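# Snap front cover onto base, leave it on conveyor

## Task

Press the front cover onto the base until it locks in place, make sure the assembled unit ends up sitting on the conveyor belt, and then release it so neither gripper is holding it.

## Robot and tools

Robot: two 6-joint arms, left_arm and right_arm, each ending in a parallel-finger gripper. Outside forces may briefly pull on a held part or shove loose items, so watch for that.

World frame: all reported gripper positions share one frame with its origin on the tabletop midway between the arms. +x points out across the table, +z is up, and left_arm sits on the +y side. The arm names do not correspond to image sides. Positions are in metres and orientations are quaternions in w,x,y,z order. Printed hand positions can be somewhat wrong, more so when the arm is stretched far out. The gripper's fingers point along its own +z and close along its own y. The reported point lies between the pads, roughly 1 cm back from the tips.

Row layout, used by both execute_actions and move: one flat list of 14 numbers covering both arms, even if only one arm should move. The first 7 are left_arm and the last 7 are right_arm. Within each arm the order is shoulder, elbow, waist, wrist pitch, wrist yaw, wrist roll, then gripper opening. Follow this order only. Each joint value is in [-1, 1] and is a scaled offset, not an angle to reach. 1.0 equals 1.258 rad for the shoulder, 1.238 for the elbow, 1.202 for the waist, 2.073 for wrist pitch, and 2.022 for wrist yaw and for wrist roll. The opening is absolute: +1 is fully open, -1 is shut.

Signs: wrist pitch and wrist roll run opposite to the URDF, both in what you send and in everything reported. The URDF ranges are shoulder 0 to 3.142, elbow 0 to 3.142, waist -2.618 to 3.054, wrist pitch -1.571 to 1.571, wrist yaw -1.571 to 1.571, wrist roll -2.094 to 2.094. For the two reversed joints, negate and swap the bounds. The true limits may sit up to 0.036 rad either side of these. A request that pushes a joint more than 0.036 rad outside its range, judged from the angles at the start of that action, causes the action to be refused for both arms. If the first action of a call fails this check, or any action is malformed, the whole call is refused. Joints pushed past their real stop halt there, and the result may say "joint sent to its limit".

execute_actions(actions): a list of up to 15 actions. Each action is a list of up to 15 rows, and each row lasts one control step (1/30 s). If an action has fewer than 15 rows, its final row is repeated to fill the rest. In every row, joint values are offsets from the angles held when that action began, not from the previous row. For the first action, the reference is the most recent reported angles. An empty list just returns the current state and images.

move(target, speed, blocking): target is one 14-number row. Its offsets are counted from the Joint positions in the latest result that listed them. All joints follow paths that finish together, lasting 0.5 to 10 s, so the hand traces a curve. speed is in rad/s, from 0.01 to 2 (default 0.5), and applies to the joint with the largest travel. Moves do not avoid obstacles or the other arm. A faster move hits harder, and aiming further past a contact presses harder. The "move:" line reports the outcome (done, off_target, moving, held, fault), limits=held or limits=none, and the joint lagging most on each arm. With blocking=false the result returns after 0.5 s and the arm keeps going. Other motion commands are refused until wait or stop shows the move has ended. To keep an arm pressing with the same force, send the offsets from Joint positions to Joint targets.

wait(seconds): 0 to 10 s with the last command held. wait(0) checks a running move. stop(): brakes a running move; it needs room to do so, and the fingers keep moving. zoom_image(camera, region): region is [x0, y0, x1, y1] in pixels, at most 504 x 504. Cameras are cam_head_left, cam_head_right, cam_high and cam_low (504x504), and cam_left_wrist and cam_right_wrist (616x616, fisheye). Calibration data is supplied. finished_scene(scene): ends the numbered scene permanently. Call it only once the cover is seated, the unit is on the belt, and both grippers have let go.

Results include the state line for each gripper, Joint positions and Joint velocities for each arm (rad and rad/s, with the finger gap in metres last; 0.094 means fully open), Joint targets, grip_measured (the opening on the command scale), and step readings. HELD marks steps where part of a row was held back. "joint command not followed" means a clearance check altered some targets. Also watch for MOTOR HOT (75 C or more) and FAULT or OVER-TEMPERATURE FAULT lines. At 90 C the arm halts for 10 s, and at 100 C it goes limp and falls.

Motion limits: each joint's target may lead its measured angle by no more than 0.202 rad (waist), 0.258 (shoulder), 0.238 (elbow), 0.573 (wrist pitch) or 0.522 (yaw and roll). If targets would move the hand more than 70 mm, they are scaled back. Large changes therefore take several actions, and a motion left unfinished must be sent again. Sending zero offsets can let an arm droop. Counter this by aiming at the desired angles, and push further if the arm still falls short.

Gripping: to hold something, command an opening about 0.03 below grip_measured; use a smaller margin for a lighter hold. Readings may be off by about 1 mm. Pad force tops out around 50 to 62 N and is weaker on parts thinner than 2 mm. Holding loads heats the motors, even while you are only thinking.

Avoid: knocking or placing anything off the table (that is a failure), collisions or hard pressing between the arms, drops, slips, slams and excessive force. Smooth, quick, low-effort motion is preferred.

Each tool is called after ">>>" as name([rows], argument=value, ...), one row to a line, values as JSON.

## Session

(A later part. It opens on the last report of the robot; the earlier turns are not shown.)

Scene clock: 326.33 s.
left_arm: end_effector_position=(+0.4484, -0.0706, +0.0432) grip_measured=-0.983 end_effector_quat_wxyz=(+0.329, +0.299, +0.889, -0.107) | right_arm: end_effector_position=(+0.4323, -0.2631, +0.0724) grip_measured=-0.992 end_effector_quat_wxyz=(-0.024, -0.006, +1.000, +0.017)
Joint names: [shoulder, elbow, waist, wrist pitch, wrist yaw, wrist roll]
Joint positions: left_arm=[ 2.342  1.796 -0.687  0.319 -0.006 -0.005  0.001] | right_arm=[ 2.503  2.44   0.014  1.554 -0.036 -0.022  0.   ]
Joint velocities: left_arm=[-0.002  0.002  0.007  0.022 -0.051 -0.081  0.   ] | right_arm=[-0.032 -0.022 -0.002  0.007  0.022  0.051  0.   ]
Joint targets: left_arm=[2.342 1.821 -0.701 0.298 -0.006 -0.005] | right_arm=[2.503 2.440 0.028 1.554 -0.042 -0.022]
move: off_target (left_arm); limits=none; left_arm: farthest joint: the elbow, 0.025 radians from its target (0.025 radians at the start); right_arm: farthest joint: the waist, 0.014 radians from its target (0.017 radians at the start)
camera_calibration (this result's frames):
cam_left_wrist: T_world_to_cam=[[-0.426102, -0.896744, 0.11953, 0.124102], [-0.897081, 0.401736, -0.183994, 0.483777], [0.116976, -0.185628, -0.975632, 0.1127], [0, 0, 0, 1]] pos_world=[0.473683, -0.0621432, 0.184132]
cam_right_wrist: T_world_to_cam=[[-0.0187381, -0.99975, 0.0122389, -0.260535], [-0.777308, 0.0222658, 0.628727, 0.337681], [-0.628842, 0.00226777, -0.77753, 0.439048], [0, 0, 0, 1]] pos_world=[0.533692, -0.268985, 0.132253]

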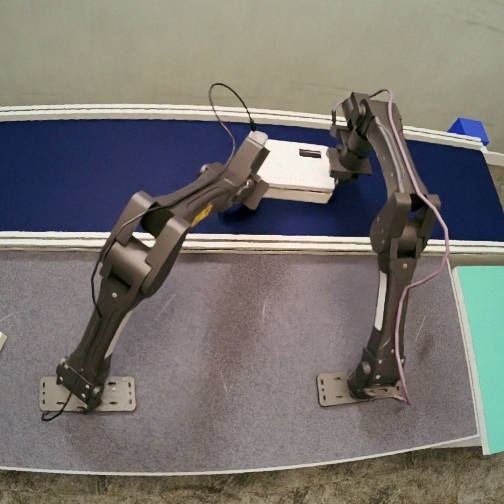

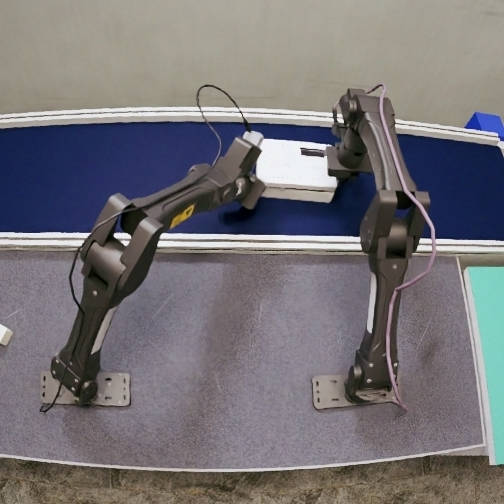

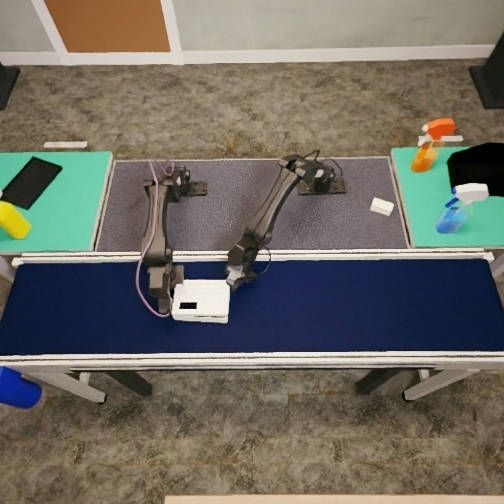

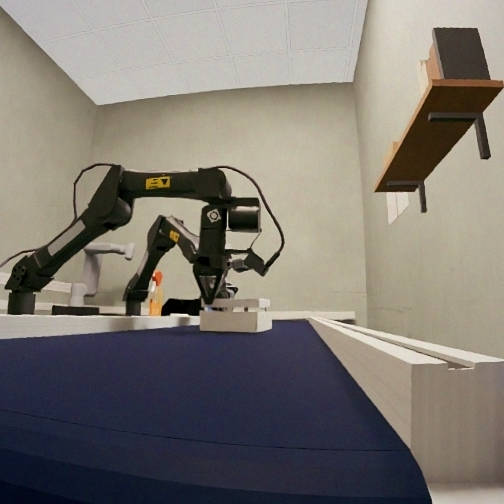

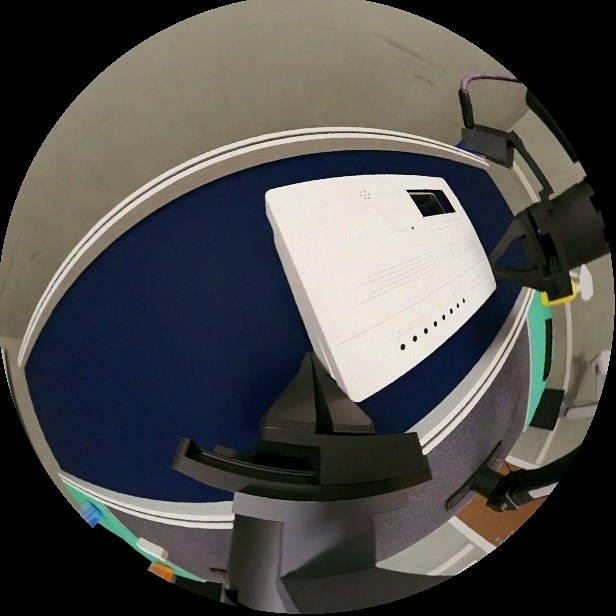

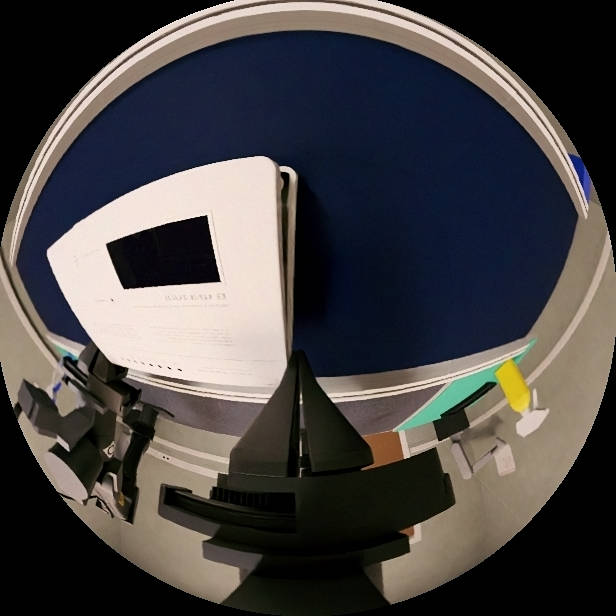

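Both in contact; squeeze a bit harder.

>>> move(target=[0,0.02,-0.025,-0.01,0,0,-1,0,0,0.025,0,-0.015,0,-1], speed=0.03)

>>> zoom_image(camera="cam_low", region=[160,260,290,350])

Scene clock: 330.80 s.
left_arm: end_effector_position=(+0.4484, -0.0705, +0.0432) grip_measured=-0.983 end_effector_quat_wxyz=(+0.331, +0.299, +0.889, -0.100) | right_arm: end_effector_position=(+0.4322, -0.2626, +0.0723) grip_measured=-0.992 end_effector_quat_wxyz=(-0.024, -0.008, +1.000, +0.013)
Joint names: [shoulder, elbow, waist, wrist pitch, wrist yaw, wrist roll]
Joint positions: left_arm=[ 2.342  1.796 -0.692  0.319 -0.023 -0.004  0.001] | right_arm=[ 2.503  2.44   0.018  1.554 -0.027 -0.022  0.   ]
Joint velocities: left_arm=[-0.002 -0.002  0.002 -0.007 -0.022  0.051  0.   ] | right_arm=[-0.027 -0.017 -0.002 -0.022 -0.022  0.037  0.001]
Joint targets: left_arm=[2.342 1.821 -0.717 0.298 -0.006 -0.004] | right_arm=[2.503 2.440 0.044 1.554 -0.067 -0.022]
move: off_target (left_arm, right_arm); limits=none; left_arm: farthest joint: the waist, 0.025 radians from its target (0.030 radians at the start); right_arm: farthest joint: the wrist yaw, 0.039 radians from its target (0.030 radians at the start)
camera_calibration (this result's frames):
cam_left_wrist: T_world_to_cam=[[-0.420954, -0.900772, 0.106802, 0.122177], [-0.898298, 0.397633, -0.186944, 0.484183], [0.125926, -0.174635, -0.976548, 0.109547], [0, 0, 0, 1]] pos_world=[0.472577, -0.0633427, 0.184444]
cam_right_wrist: T_world_to_cam=[[-0.0137435, -0.999677, 0.0213704, -0.262824], [-0.777634, 0.0241212, 0.628254, 0.338324], [-0.628567, -0.00798392, -0.777714, 0.436177], [0, 0, 0, 1]] pos_world=[0.533647, -0.267417, 0.132284]

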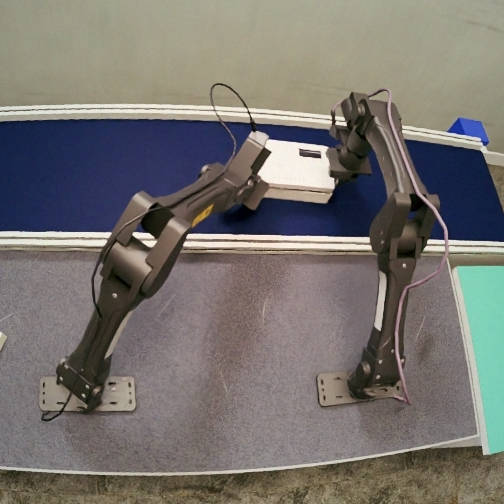

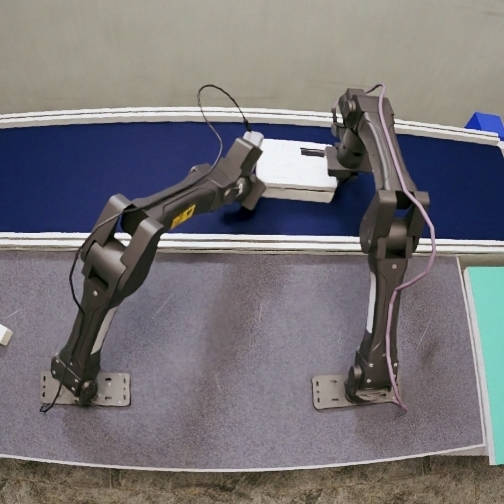

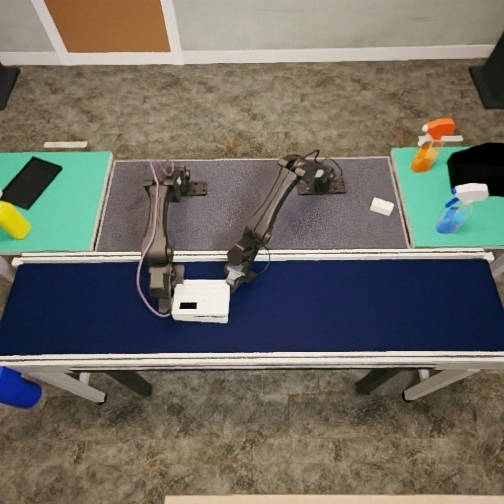

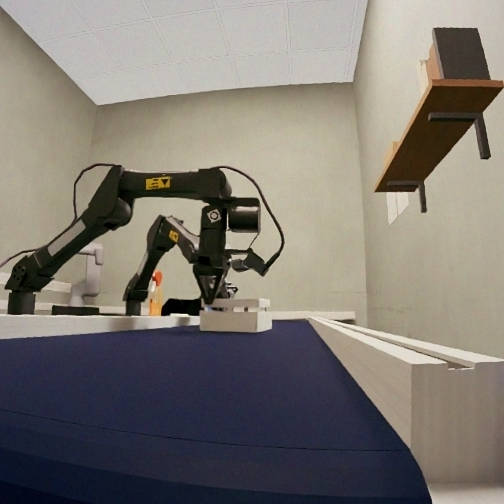

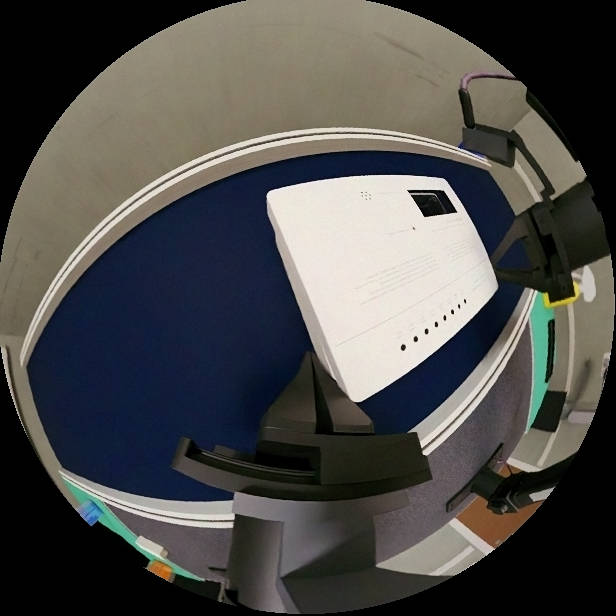

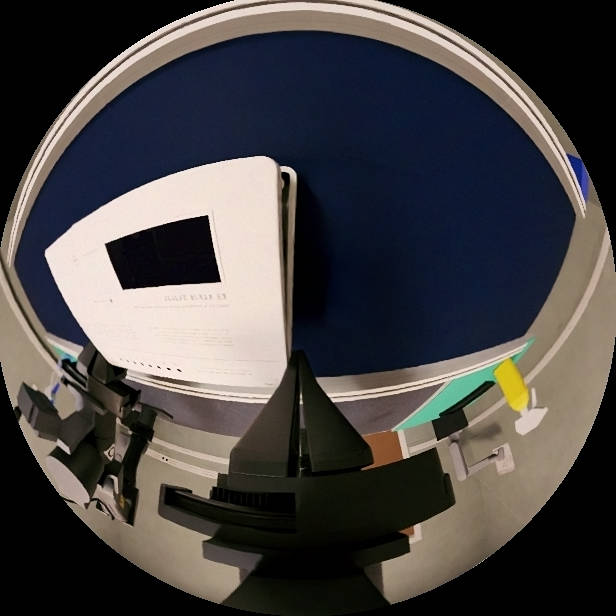

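Region (160, 260, 290, 350) of cam_low's 504x504 image, scaled by 3.877, with more detail than that image has; it fills the top 349 rows of this view, and the rest is white.

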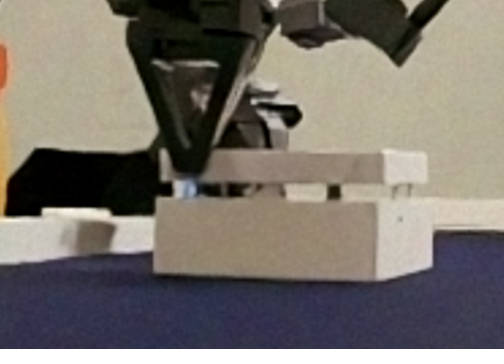

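>>> move(target=[0,0.02,-0.025,-0.022,0.01,0,-1,-0.03,-0.02,0.025,0.005,-0.02,0,-1], speed=0.03)

>>> zoom_image(camera="cam_low", region=[160,260,290,350])

>>> zoom_image(camera="cam_right_wrist", region=[30,140,330,440])

Scene clock: 341.13 s.
left_arm: end_effector_position=(+0.4484, -0.0707, +0.0433) grip_measured=-0.983 end_effector_quat_wxyz=(+0.332, +0.298, +0.889, -0.098) | right_arm: end_effector_position=(+0.4300, -0.2620, +0.0766) grip_measured=-0.992 end_effector_quat_wxyz=(-0.023, -0.010, +1.000, +0.010)
Joint names: [shoulder, elbow, waist, wrist pitch, wrist yaw, wrist roll]
Joint positions: left_arm=[ 2.342  1.796 -0.693  0.318 -0.028 -0.004  0.001] | right_arm=[ 2.487  2.428  0.022  1.556 -0.022 -0.022  0.   ]
Joint velocities: left_arm=[-0.017 -0.002 -0.007 -0.007 -0.007 -0.037 -0.001] | right_arm=[-0.027 -0.012 -0.002  0.022 -0.037  0.11  -0.   ]
Joint targets: left_arm=[2.342 1.821 -0.722 0.273 -0.003 -0.004] | right_arm=[2.465 2.415 0.048 1.564 -0.067 -0.022]
move: off_target (left_arm, right_arm); limits=none; left_arm: farthest joint: the wrist pitch, 0.045 radians from its target (0.045 radians at the start); right_arm: farthest joint: the wrist yaw, 0.045 radians from its target (0.040 radians at the start)
camera_calibration (this result's frames):
cam_left_wrist: T_world_to_cam=[[-0.419628, -0.901748, 0.103745, 0.121518], [-0.898562, 0.396509, -0.188062, 0.484324], [0.128449, -0.172138, -0.976662, 0.108652], [0, 0, 0, 1]] pos_world=[0.472231, -0.0637573, 0.184593]
cam_right_wrist: T_world_to_cam=[[-0.0101367, -0.999605, 0.026216, -0.264219], [-0.779045, 0.0243308, 0.626496, 0.334658], [-0.626887, -0.0140728, -0.778983, 0.435887], [0, 0, 0, 1]] pos_world=[0.531287, -0.266123, 0.136813]

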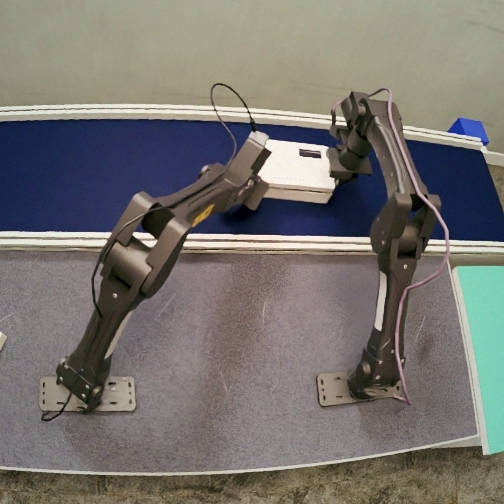

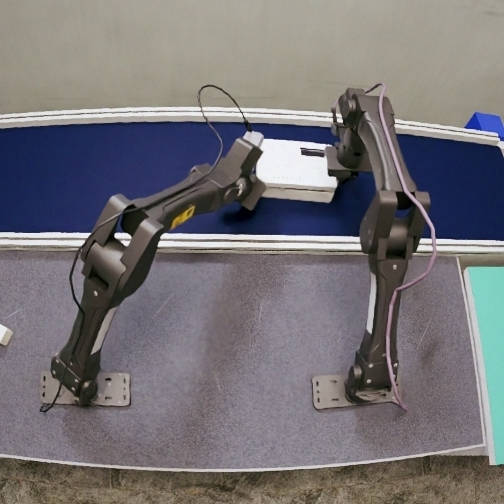

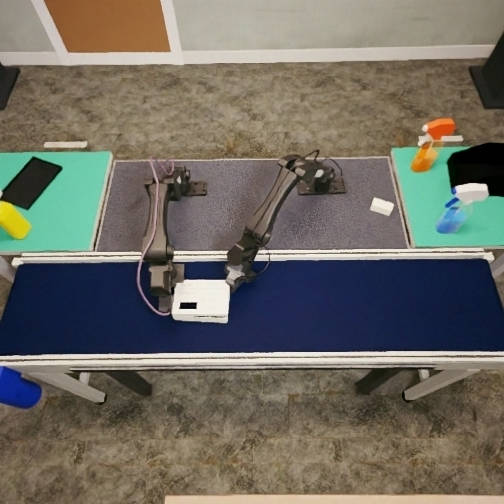

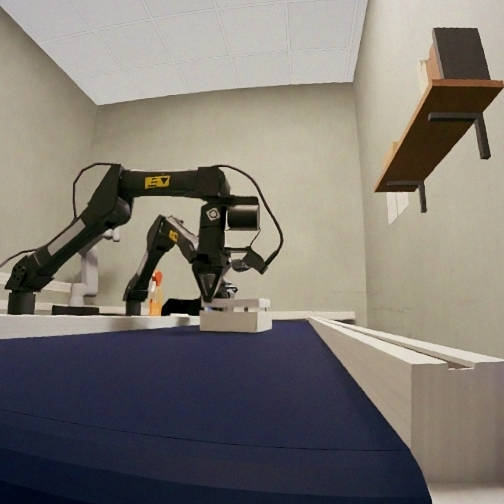

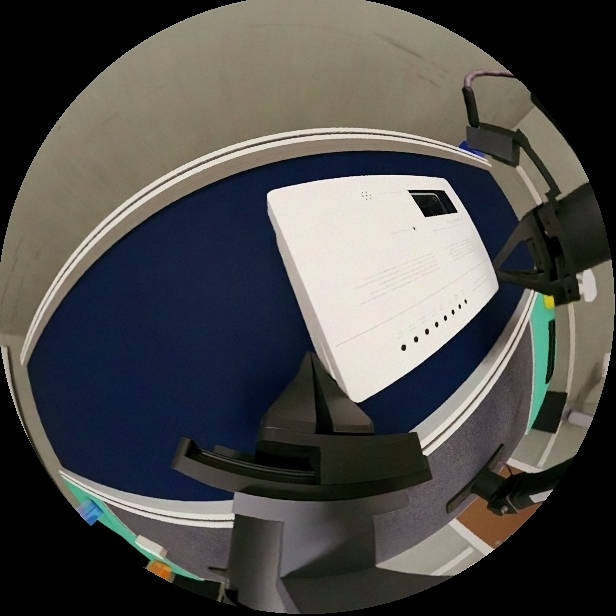

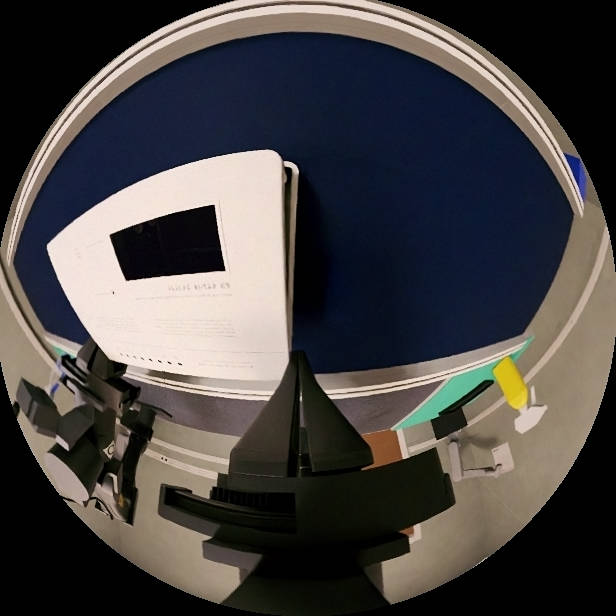

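Region (160, 260, 290, 350) of cam_low's 504x504 image, scaled by 3.877, with more detail than that image has; it fills the top 349 rows of this view, and the rest is white.

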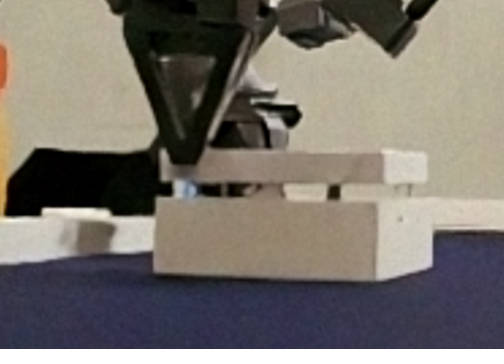

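Region (30, 140, 330, 440) of cam_right_wrist's 616x616 image, scaled by 1.680, with more detail than that image has.

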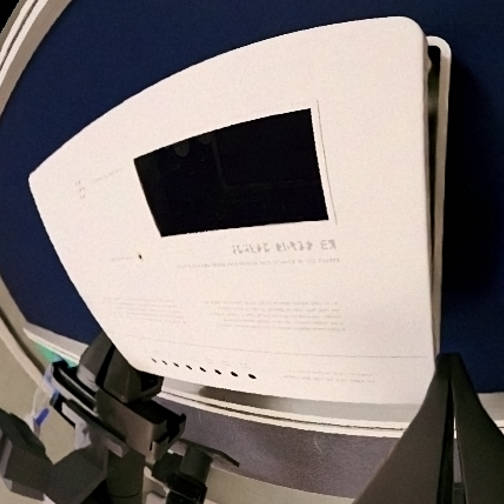

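>>> move(target=[0,0.04,0.1,0,0,0,-1,-0.04,0,-0.22,0,0,0,-1])

>>> move(target=[0.11,0.28,0,0.01,0,0,-1,-0.26,-0.9,0,-0.77,-0.24,0,-1], speed=0.7)

Scene clock: 351.57 s.
left_arm: end_effector_position=(+0.4933, -0.0112, +0.0480) grip_measured=-0.983 end_effector_quat_wxyz=(+0.344, +0.243, +0.904, -0.079) | right_arm: end_effector_position=(+0.4207, -0.3881, +0.0921) grip_measured=-0.992 end_effector_quat_wxyz=(-0.004, +0.125, +0.992, +0.011)
Joint names: [shoulder, elbow, waist, wrist pitch, wrist yaw, wrist roll]
Joint positions: left_arm=[ 2.348  1.818 -0.571  0.321 -0.029 -0.004  0.001] | right_arm=[ 2.453  2.428 -0.249  1.556 -0.021 -0.022  0.   ]
Joint velocities: left_arm=[ 0.007  0.002  0.002 -0.007 -0.037 -0.022  0.   ] | right_arm=[ 0.002 -0.002 -0.002 -0.066 -0.051 -0.022 -0.   ]
Joint targets: left_arm=[2.342 1.846 -0.573 0.318 -0.028 -0.004] | right_arm=[2.437 2.428 -0.242 1.556 -0.022 -0.022]
move: off_target (left_arm); limits=none; left_arm: farthest joint: the elbow, 0.028 radians from its target (0.049 radians at the start); right_arm: farthest joint: the shoulder, 0.016 radians from its target (0.051 radians at the start)
camera_calibration (this result's frames):
cam_left_wrist: T_world_to_cam=[[-0.307209, -0.945755, 0.105693, 0.137451], [-0.938112, 0.282305, -0.200625, 0.520789], [0.159904, -0.160785, -0.97395, 0.102255], [0, 0, 0, 1]] pos_world=[0.514433, -0.000585072, 0.189547]
cam_right_wrist: T_world_to_cam=[[-0.27842, -0.96013, 0.0251418, -0.262471], [-0.764665, 0.237427, 0.599096, 0.399947], [-0.58118, 0.147575, -0.800282, 0.485844], [0, 0, 0, 1]] pos_world=[0.515111, -0.418663, 0.155805]

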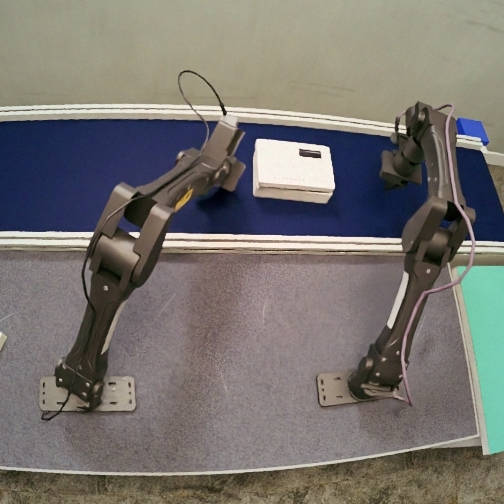

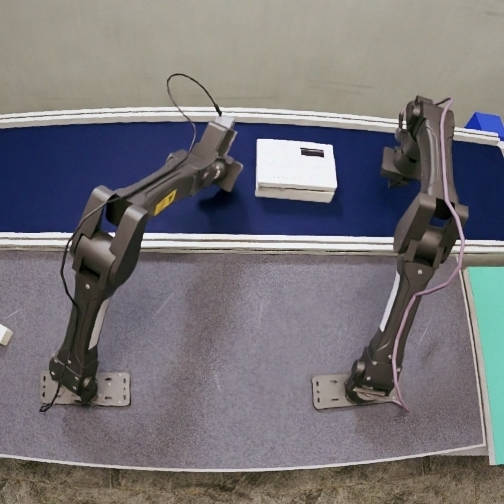

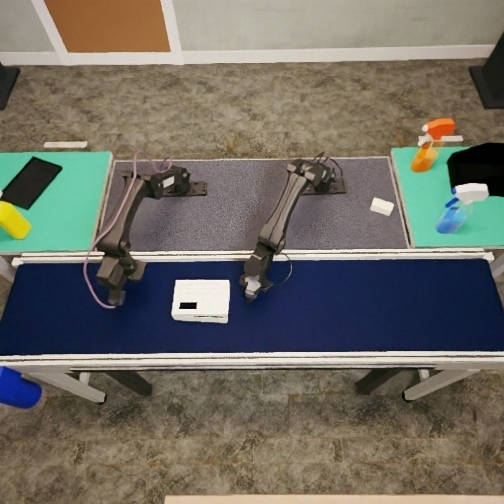

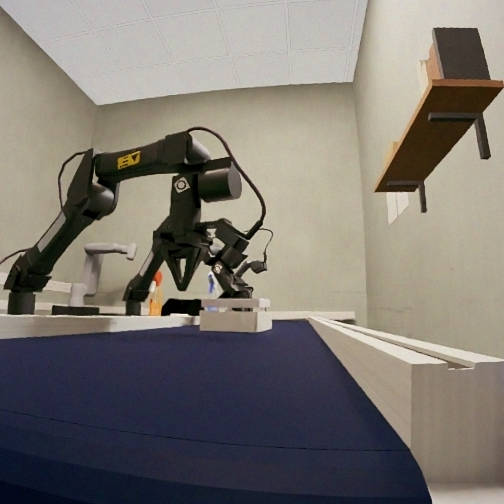

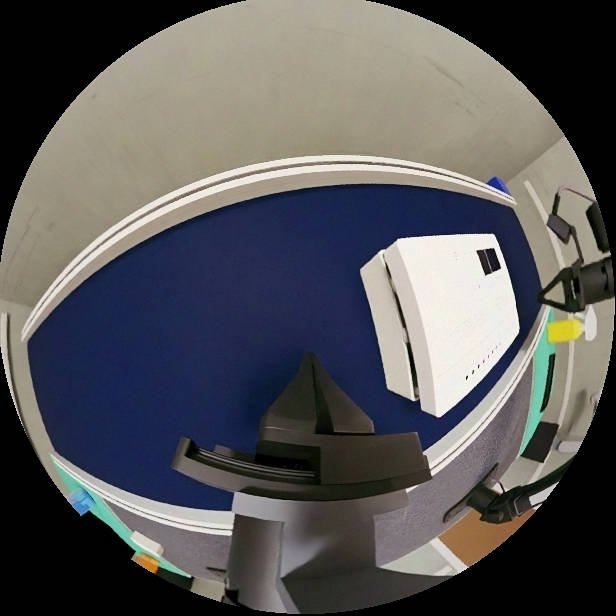

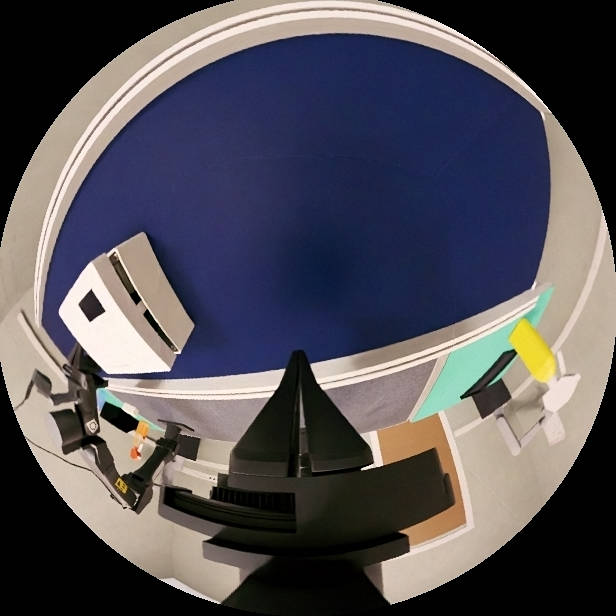

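Scene clock: 354.70 s.
left_arm: end_effector_position=(+0.5457, -0.0420, +0.0905) grip_measured=-0.983 end_effector_quat_wxyz=(+0.413, +0.234, +0.875, -0.098) | right_arm: end_effector_position=(+0.5041, -0.3250, +0.0382) grip_measured=-0.992 end_effector_quat_wxyz=(+0.389, +0.021, +0.902, +0.186)
Joint names: [shoulder, elbow, waist, wrist pitch, wrist yaw, wrist roll]
Joint positions: left_arm=[ 2.491  2.135 -0.571  0.339 -0.029 -0.004  0.001] | right_arm=[ 2.15   1.325 -0.249 -0.033 -0.492 -0.022  0.   ]
Joint velocities: left_arm=[-0.007 -0.002 -0.012 -0.066 -0.007  0.066 -0.001] | right_arm=[-0.007 -0.002 -0.002 -0.022  0.022  0.007  0.   ]
Joint targets: left_arm=[2.486 2.165 -0.571 0.342 -0.029 -0.004] | right_arm=[2.126 1.314 -0.249 -0.040 -0.506 -0.022]
move: off_target (left_arm, right_arm); limits=none; left_arm: farthest joint: the elbow, 0.029 radians from its target (0.347 radians at the start); right_arm: farthest joint: the shoulder, 0.025 radians from its target (0.327 radians at the start)
camera_calibration (this result's frames):
cam_left_wrist: T_world_to_cam=[[-0.323613, -0.936108, 0.137758, 0.126365], [-0.901273, 0.260641, -0.346082, 0.579356], [0.288064, -0.236155, -0.928036, 0.0529714], [0, 0, 0, 1]] pos_world=[0.547792, -0.0202032, 0.232256]
cam_right_wrist: T_world_to_cam=[[0.0528045, -0.937446, -0.344103, -0.322817], [-0.98527, 0.00721621, -0.170854, 0.546907], [0.162649, 0.348057, -0.923256, 0.176783], [0, 0, 0, 1]] pos_world=[0.527144, -0.368101, 0.145575]

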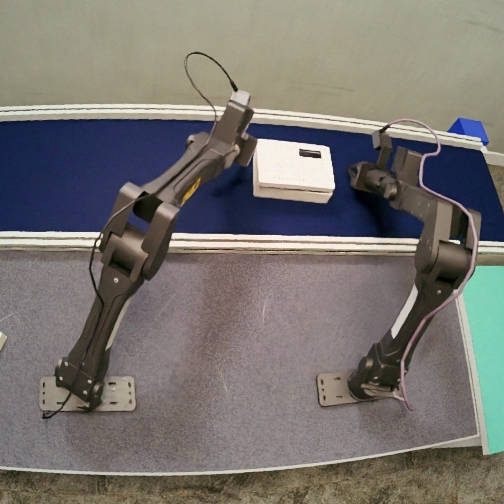

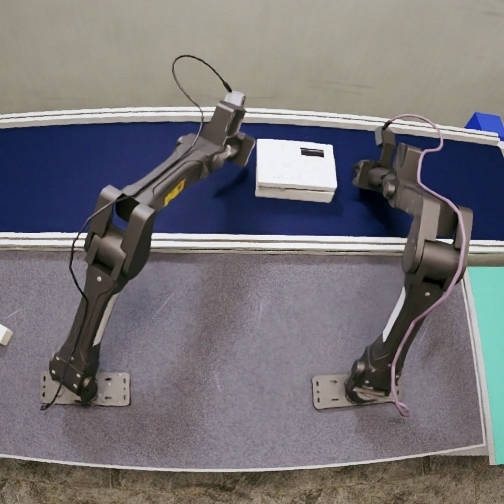

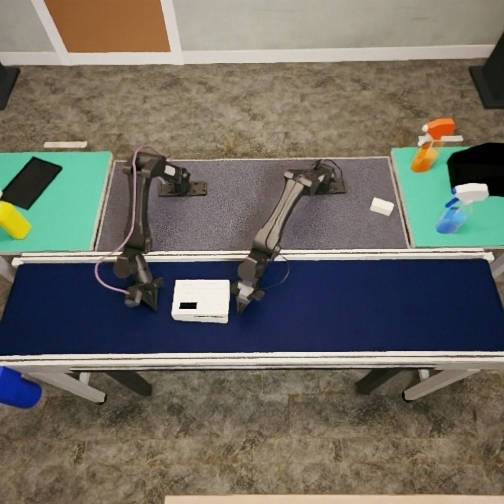

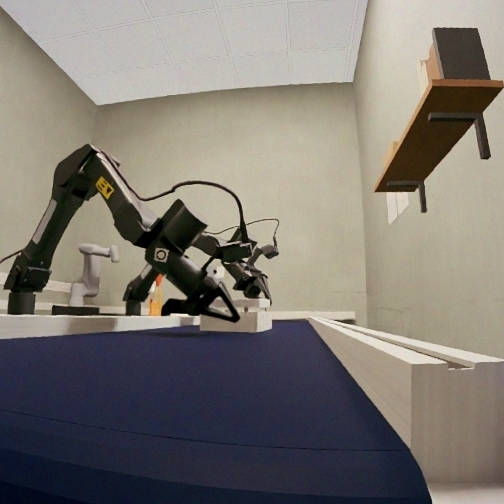

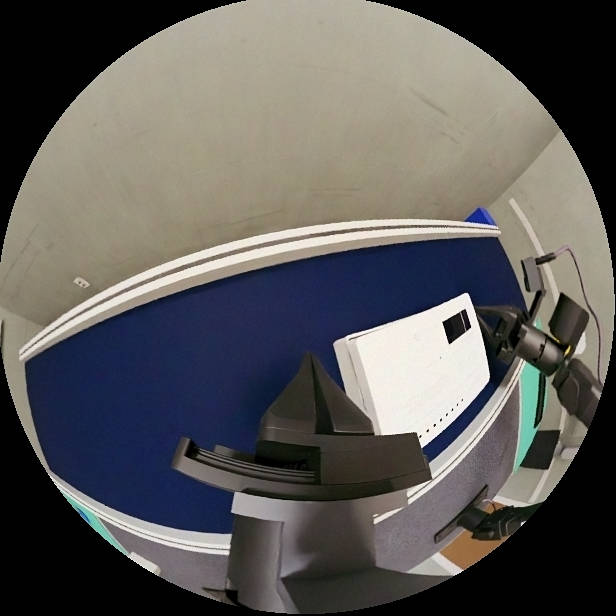

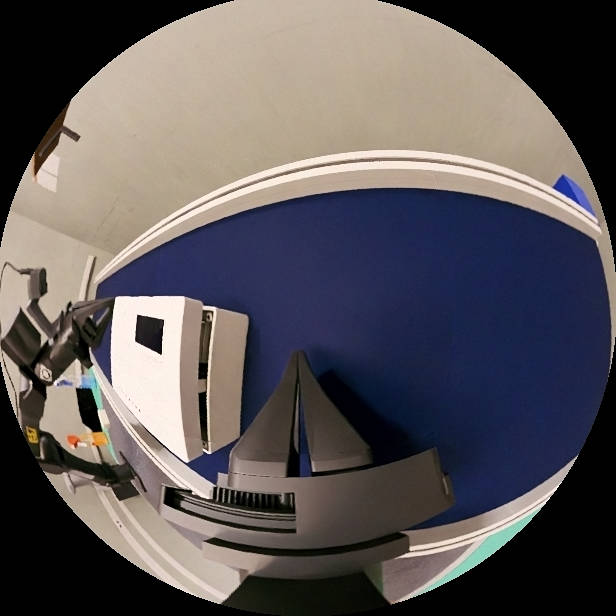

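>>> move(target=[0,0.02,-0.05,0.012,0,0,-1,0.01,0,0.035,0,-0.11,0,-1], speed=0.12)

Scene clock: 359.97 s.
left_arm: end_effector_position=(+0.5242, -0.0701, +0.0862) grip_measured=-0.983 end_effector_quat_wxyz=(+0.400, +0.258, +0.873, -0.106) | right_arm: end_effector_position=(+0.4969, -0.2744, +0.0529) grip_measured=-0.992 end_effector_quat_wxyz=(+0.383, -0.035, +0.878, +0.284)
Joint names: [shoulder, elbow, waist, wrist pitch, wrist yaw, wrist roll]
Joint positions: left_arm=[ 2.491  2.135 -0.624  0.362 -0.029 -0.004  0.001] | right_arm=[ 2.15   1.325 -0.216 -0.033 -0.697 -0.022  0.   ]
Joint velocities: left_arm=[-0.007  0.017  0.002  0.022  0.022 -0.066 -0.   ] | right_arm=[-0.012 -0.007  0.002 -0.007 -0.081  0.007  0.   ]
Joint targets: left_arm=[2.491 2.160 -0.631 0.365 -0.029 -0.004] | right_arm=[2.163 1.325 -0.208 -0.033 -0.714 -0.022]
move: off_target (left_arm); limits=none; left_arm: farthest joint: the elbow, 0.024 radians from its target (0.024 radians at the start); right_arm: farthest joint: the wrist yaw, 0.018 radians from its target (0.223 radians at the start)
camera_calibration (this result's frames):
cam_left_wrist: T_world_to_cam=[[-0.369835, -0.919493, 0.133246, 0.119462], [-0.892718, 0.311942, -0.325187, 0.563107], [0.257442, -0.239217, -0.936215, 0.0650583], [0, 0, 0, 1]] pos_world=[0.530129, -0.0502491, 0.228106]
cam_right_wrist: T_world_to_cam=[[0.225369, -0.854362, -0.468267, -0.326369], [-0.967487, -0.139622, -0.210892, 0.494955], [0.114798, 0.50057, -0.858051, 0.236016], [0, 0, 0, 1]] pos_world=[0.525322, -0.327874, 0.154068]

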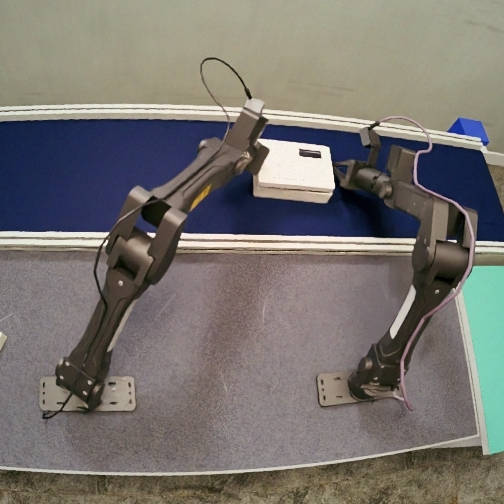

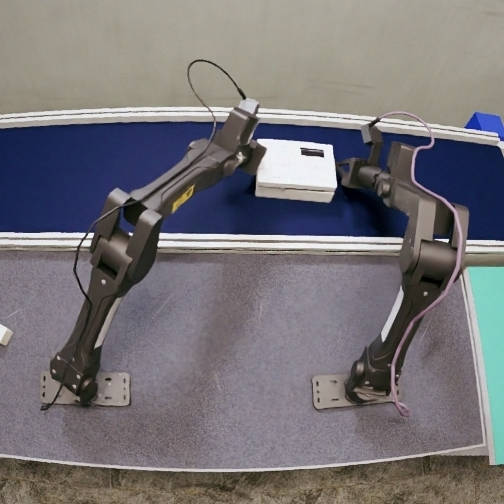

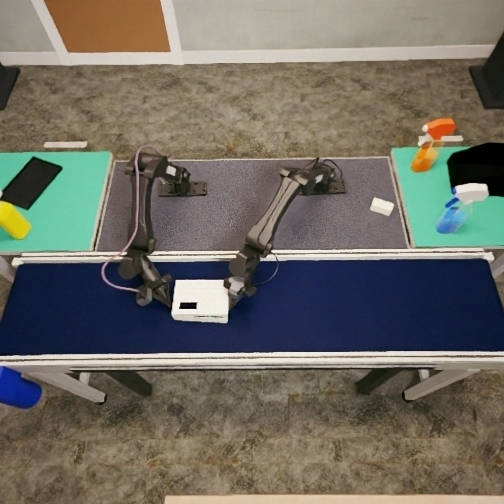

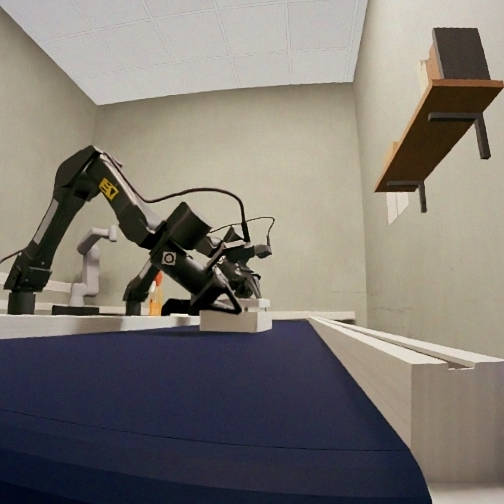

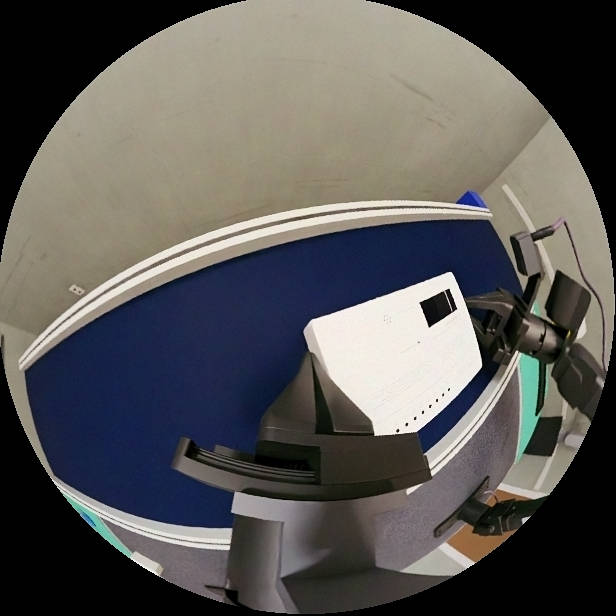

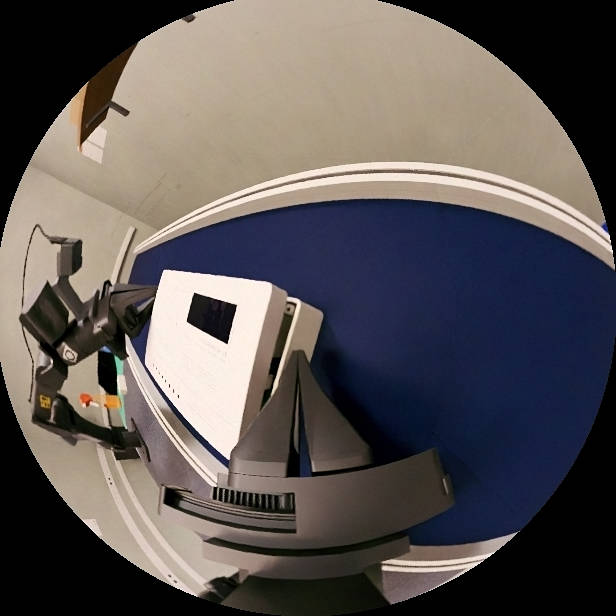

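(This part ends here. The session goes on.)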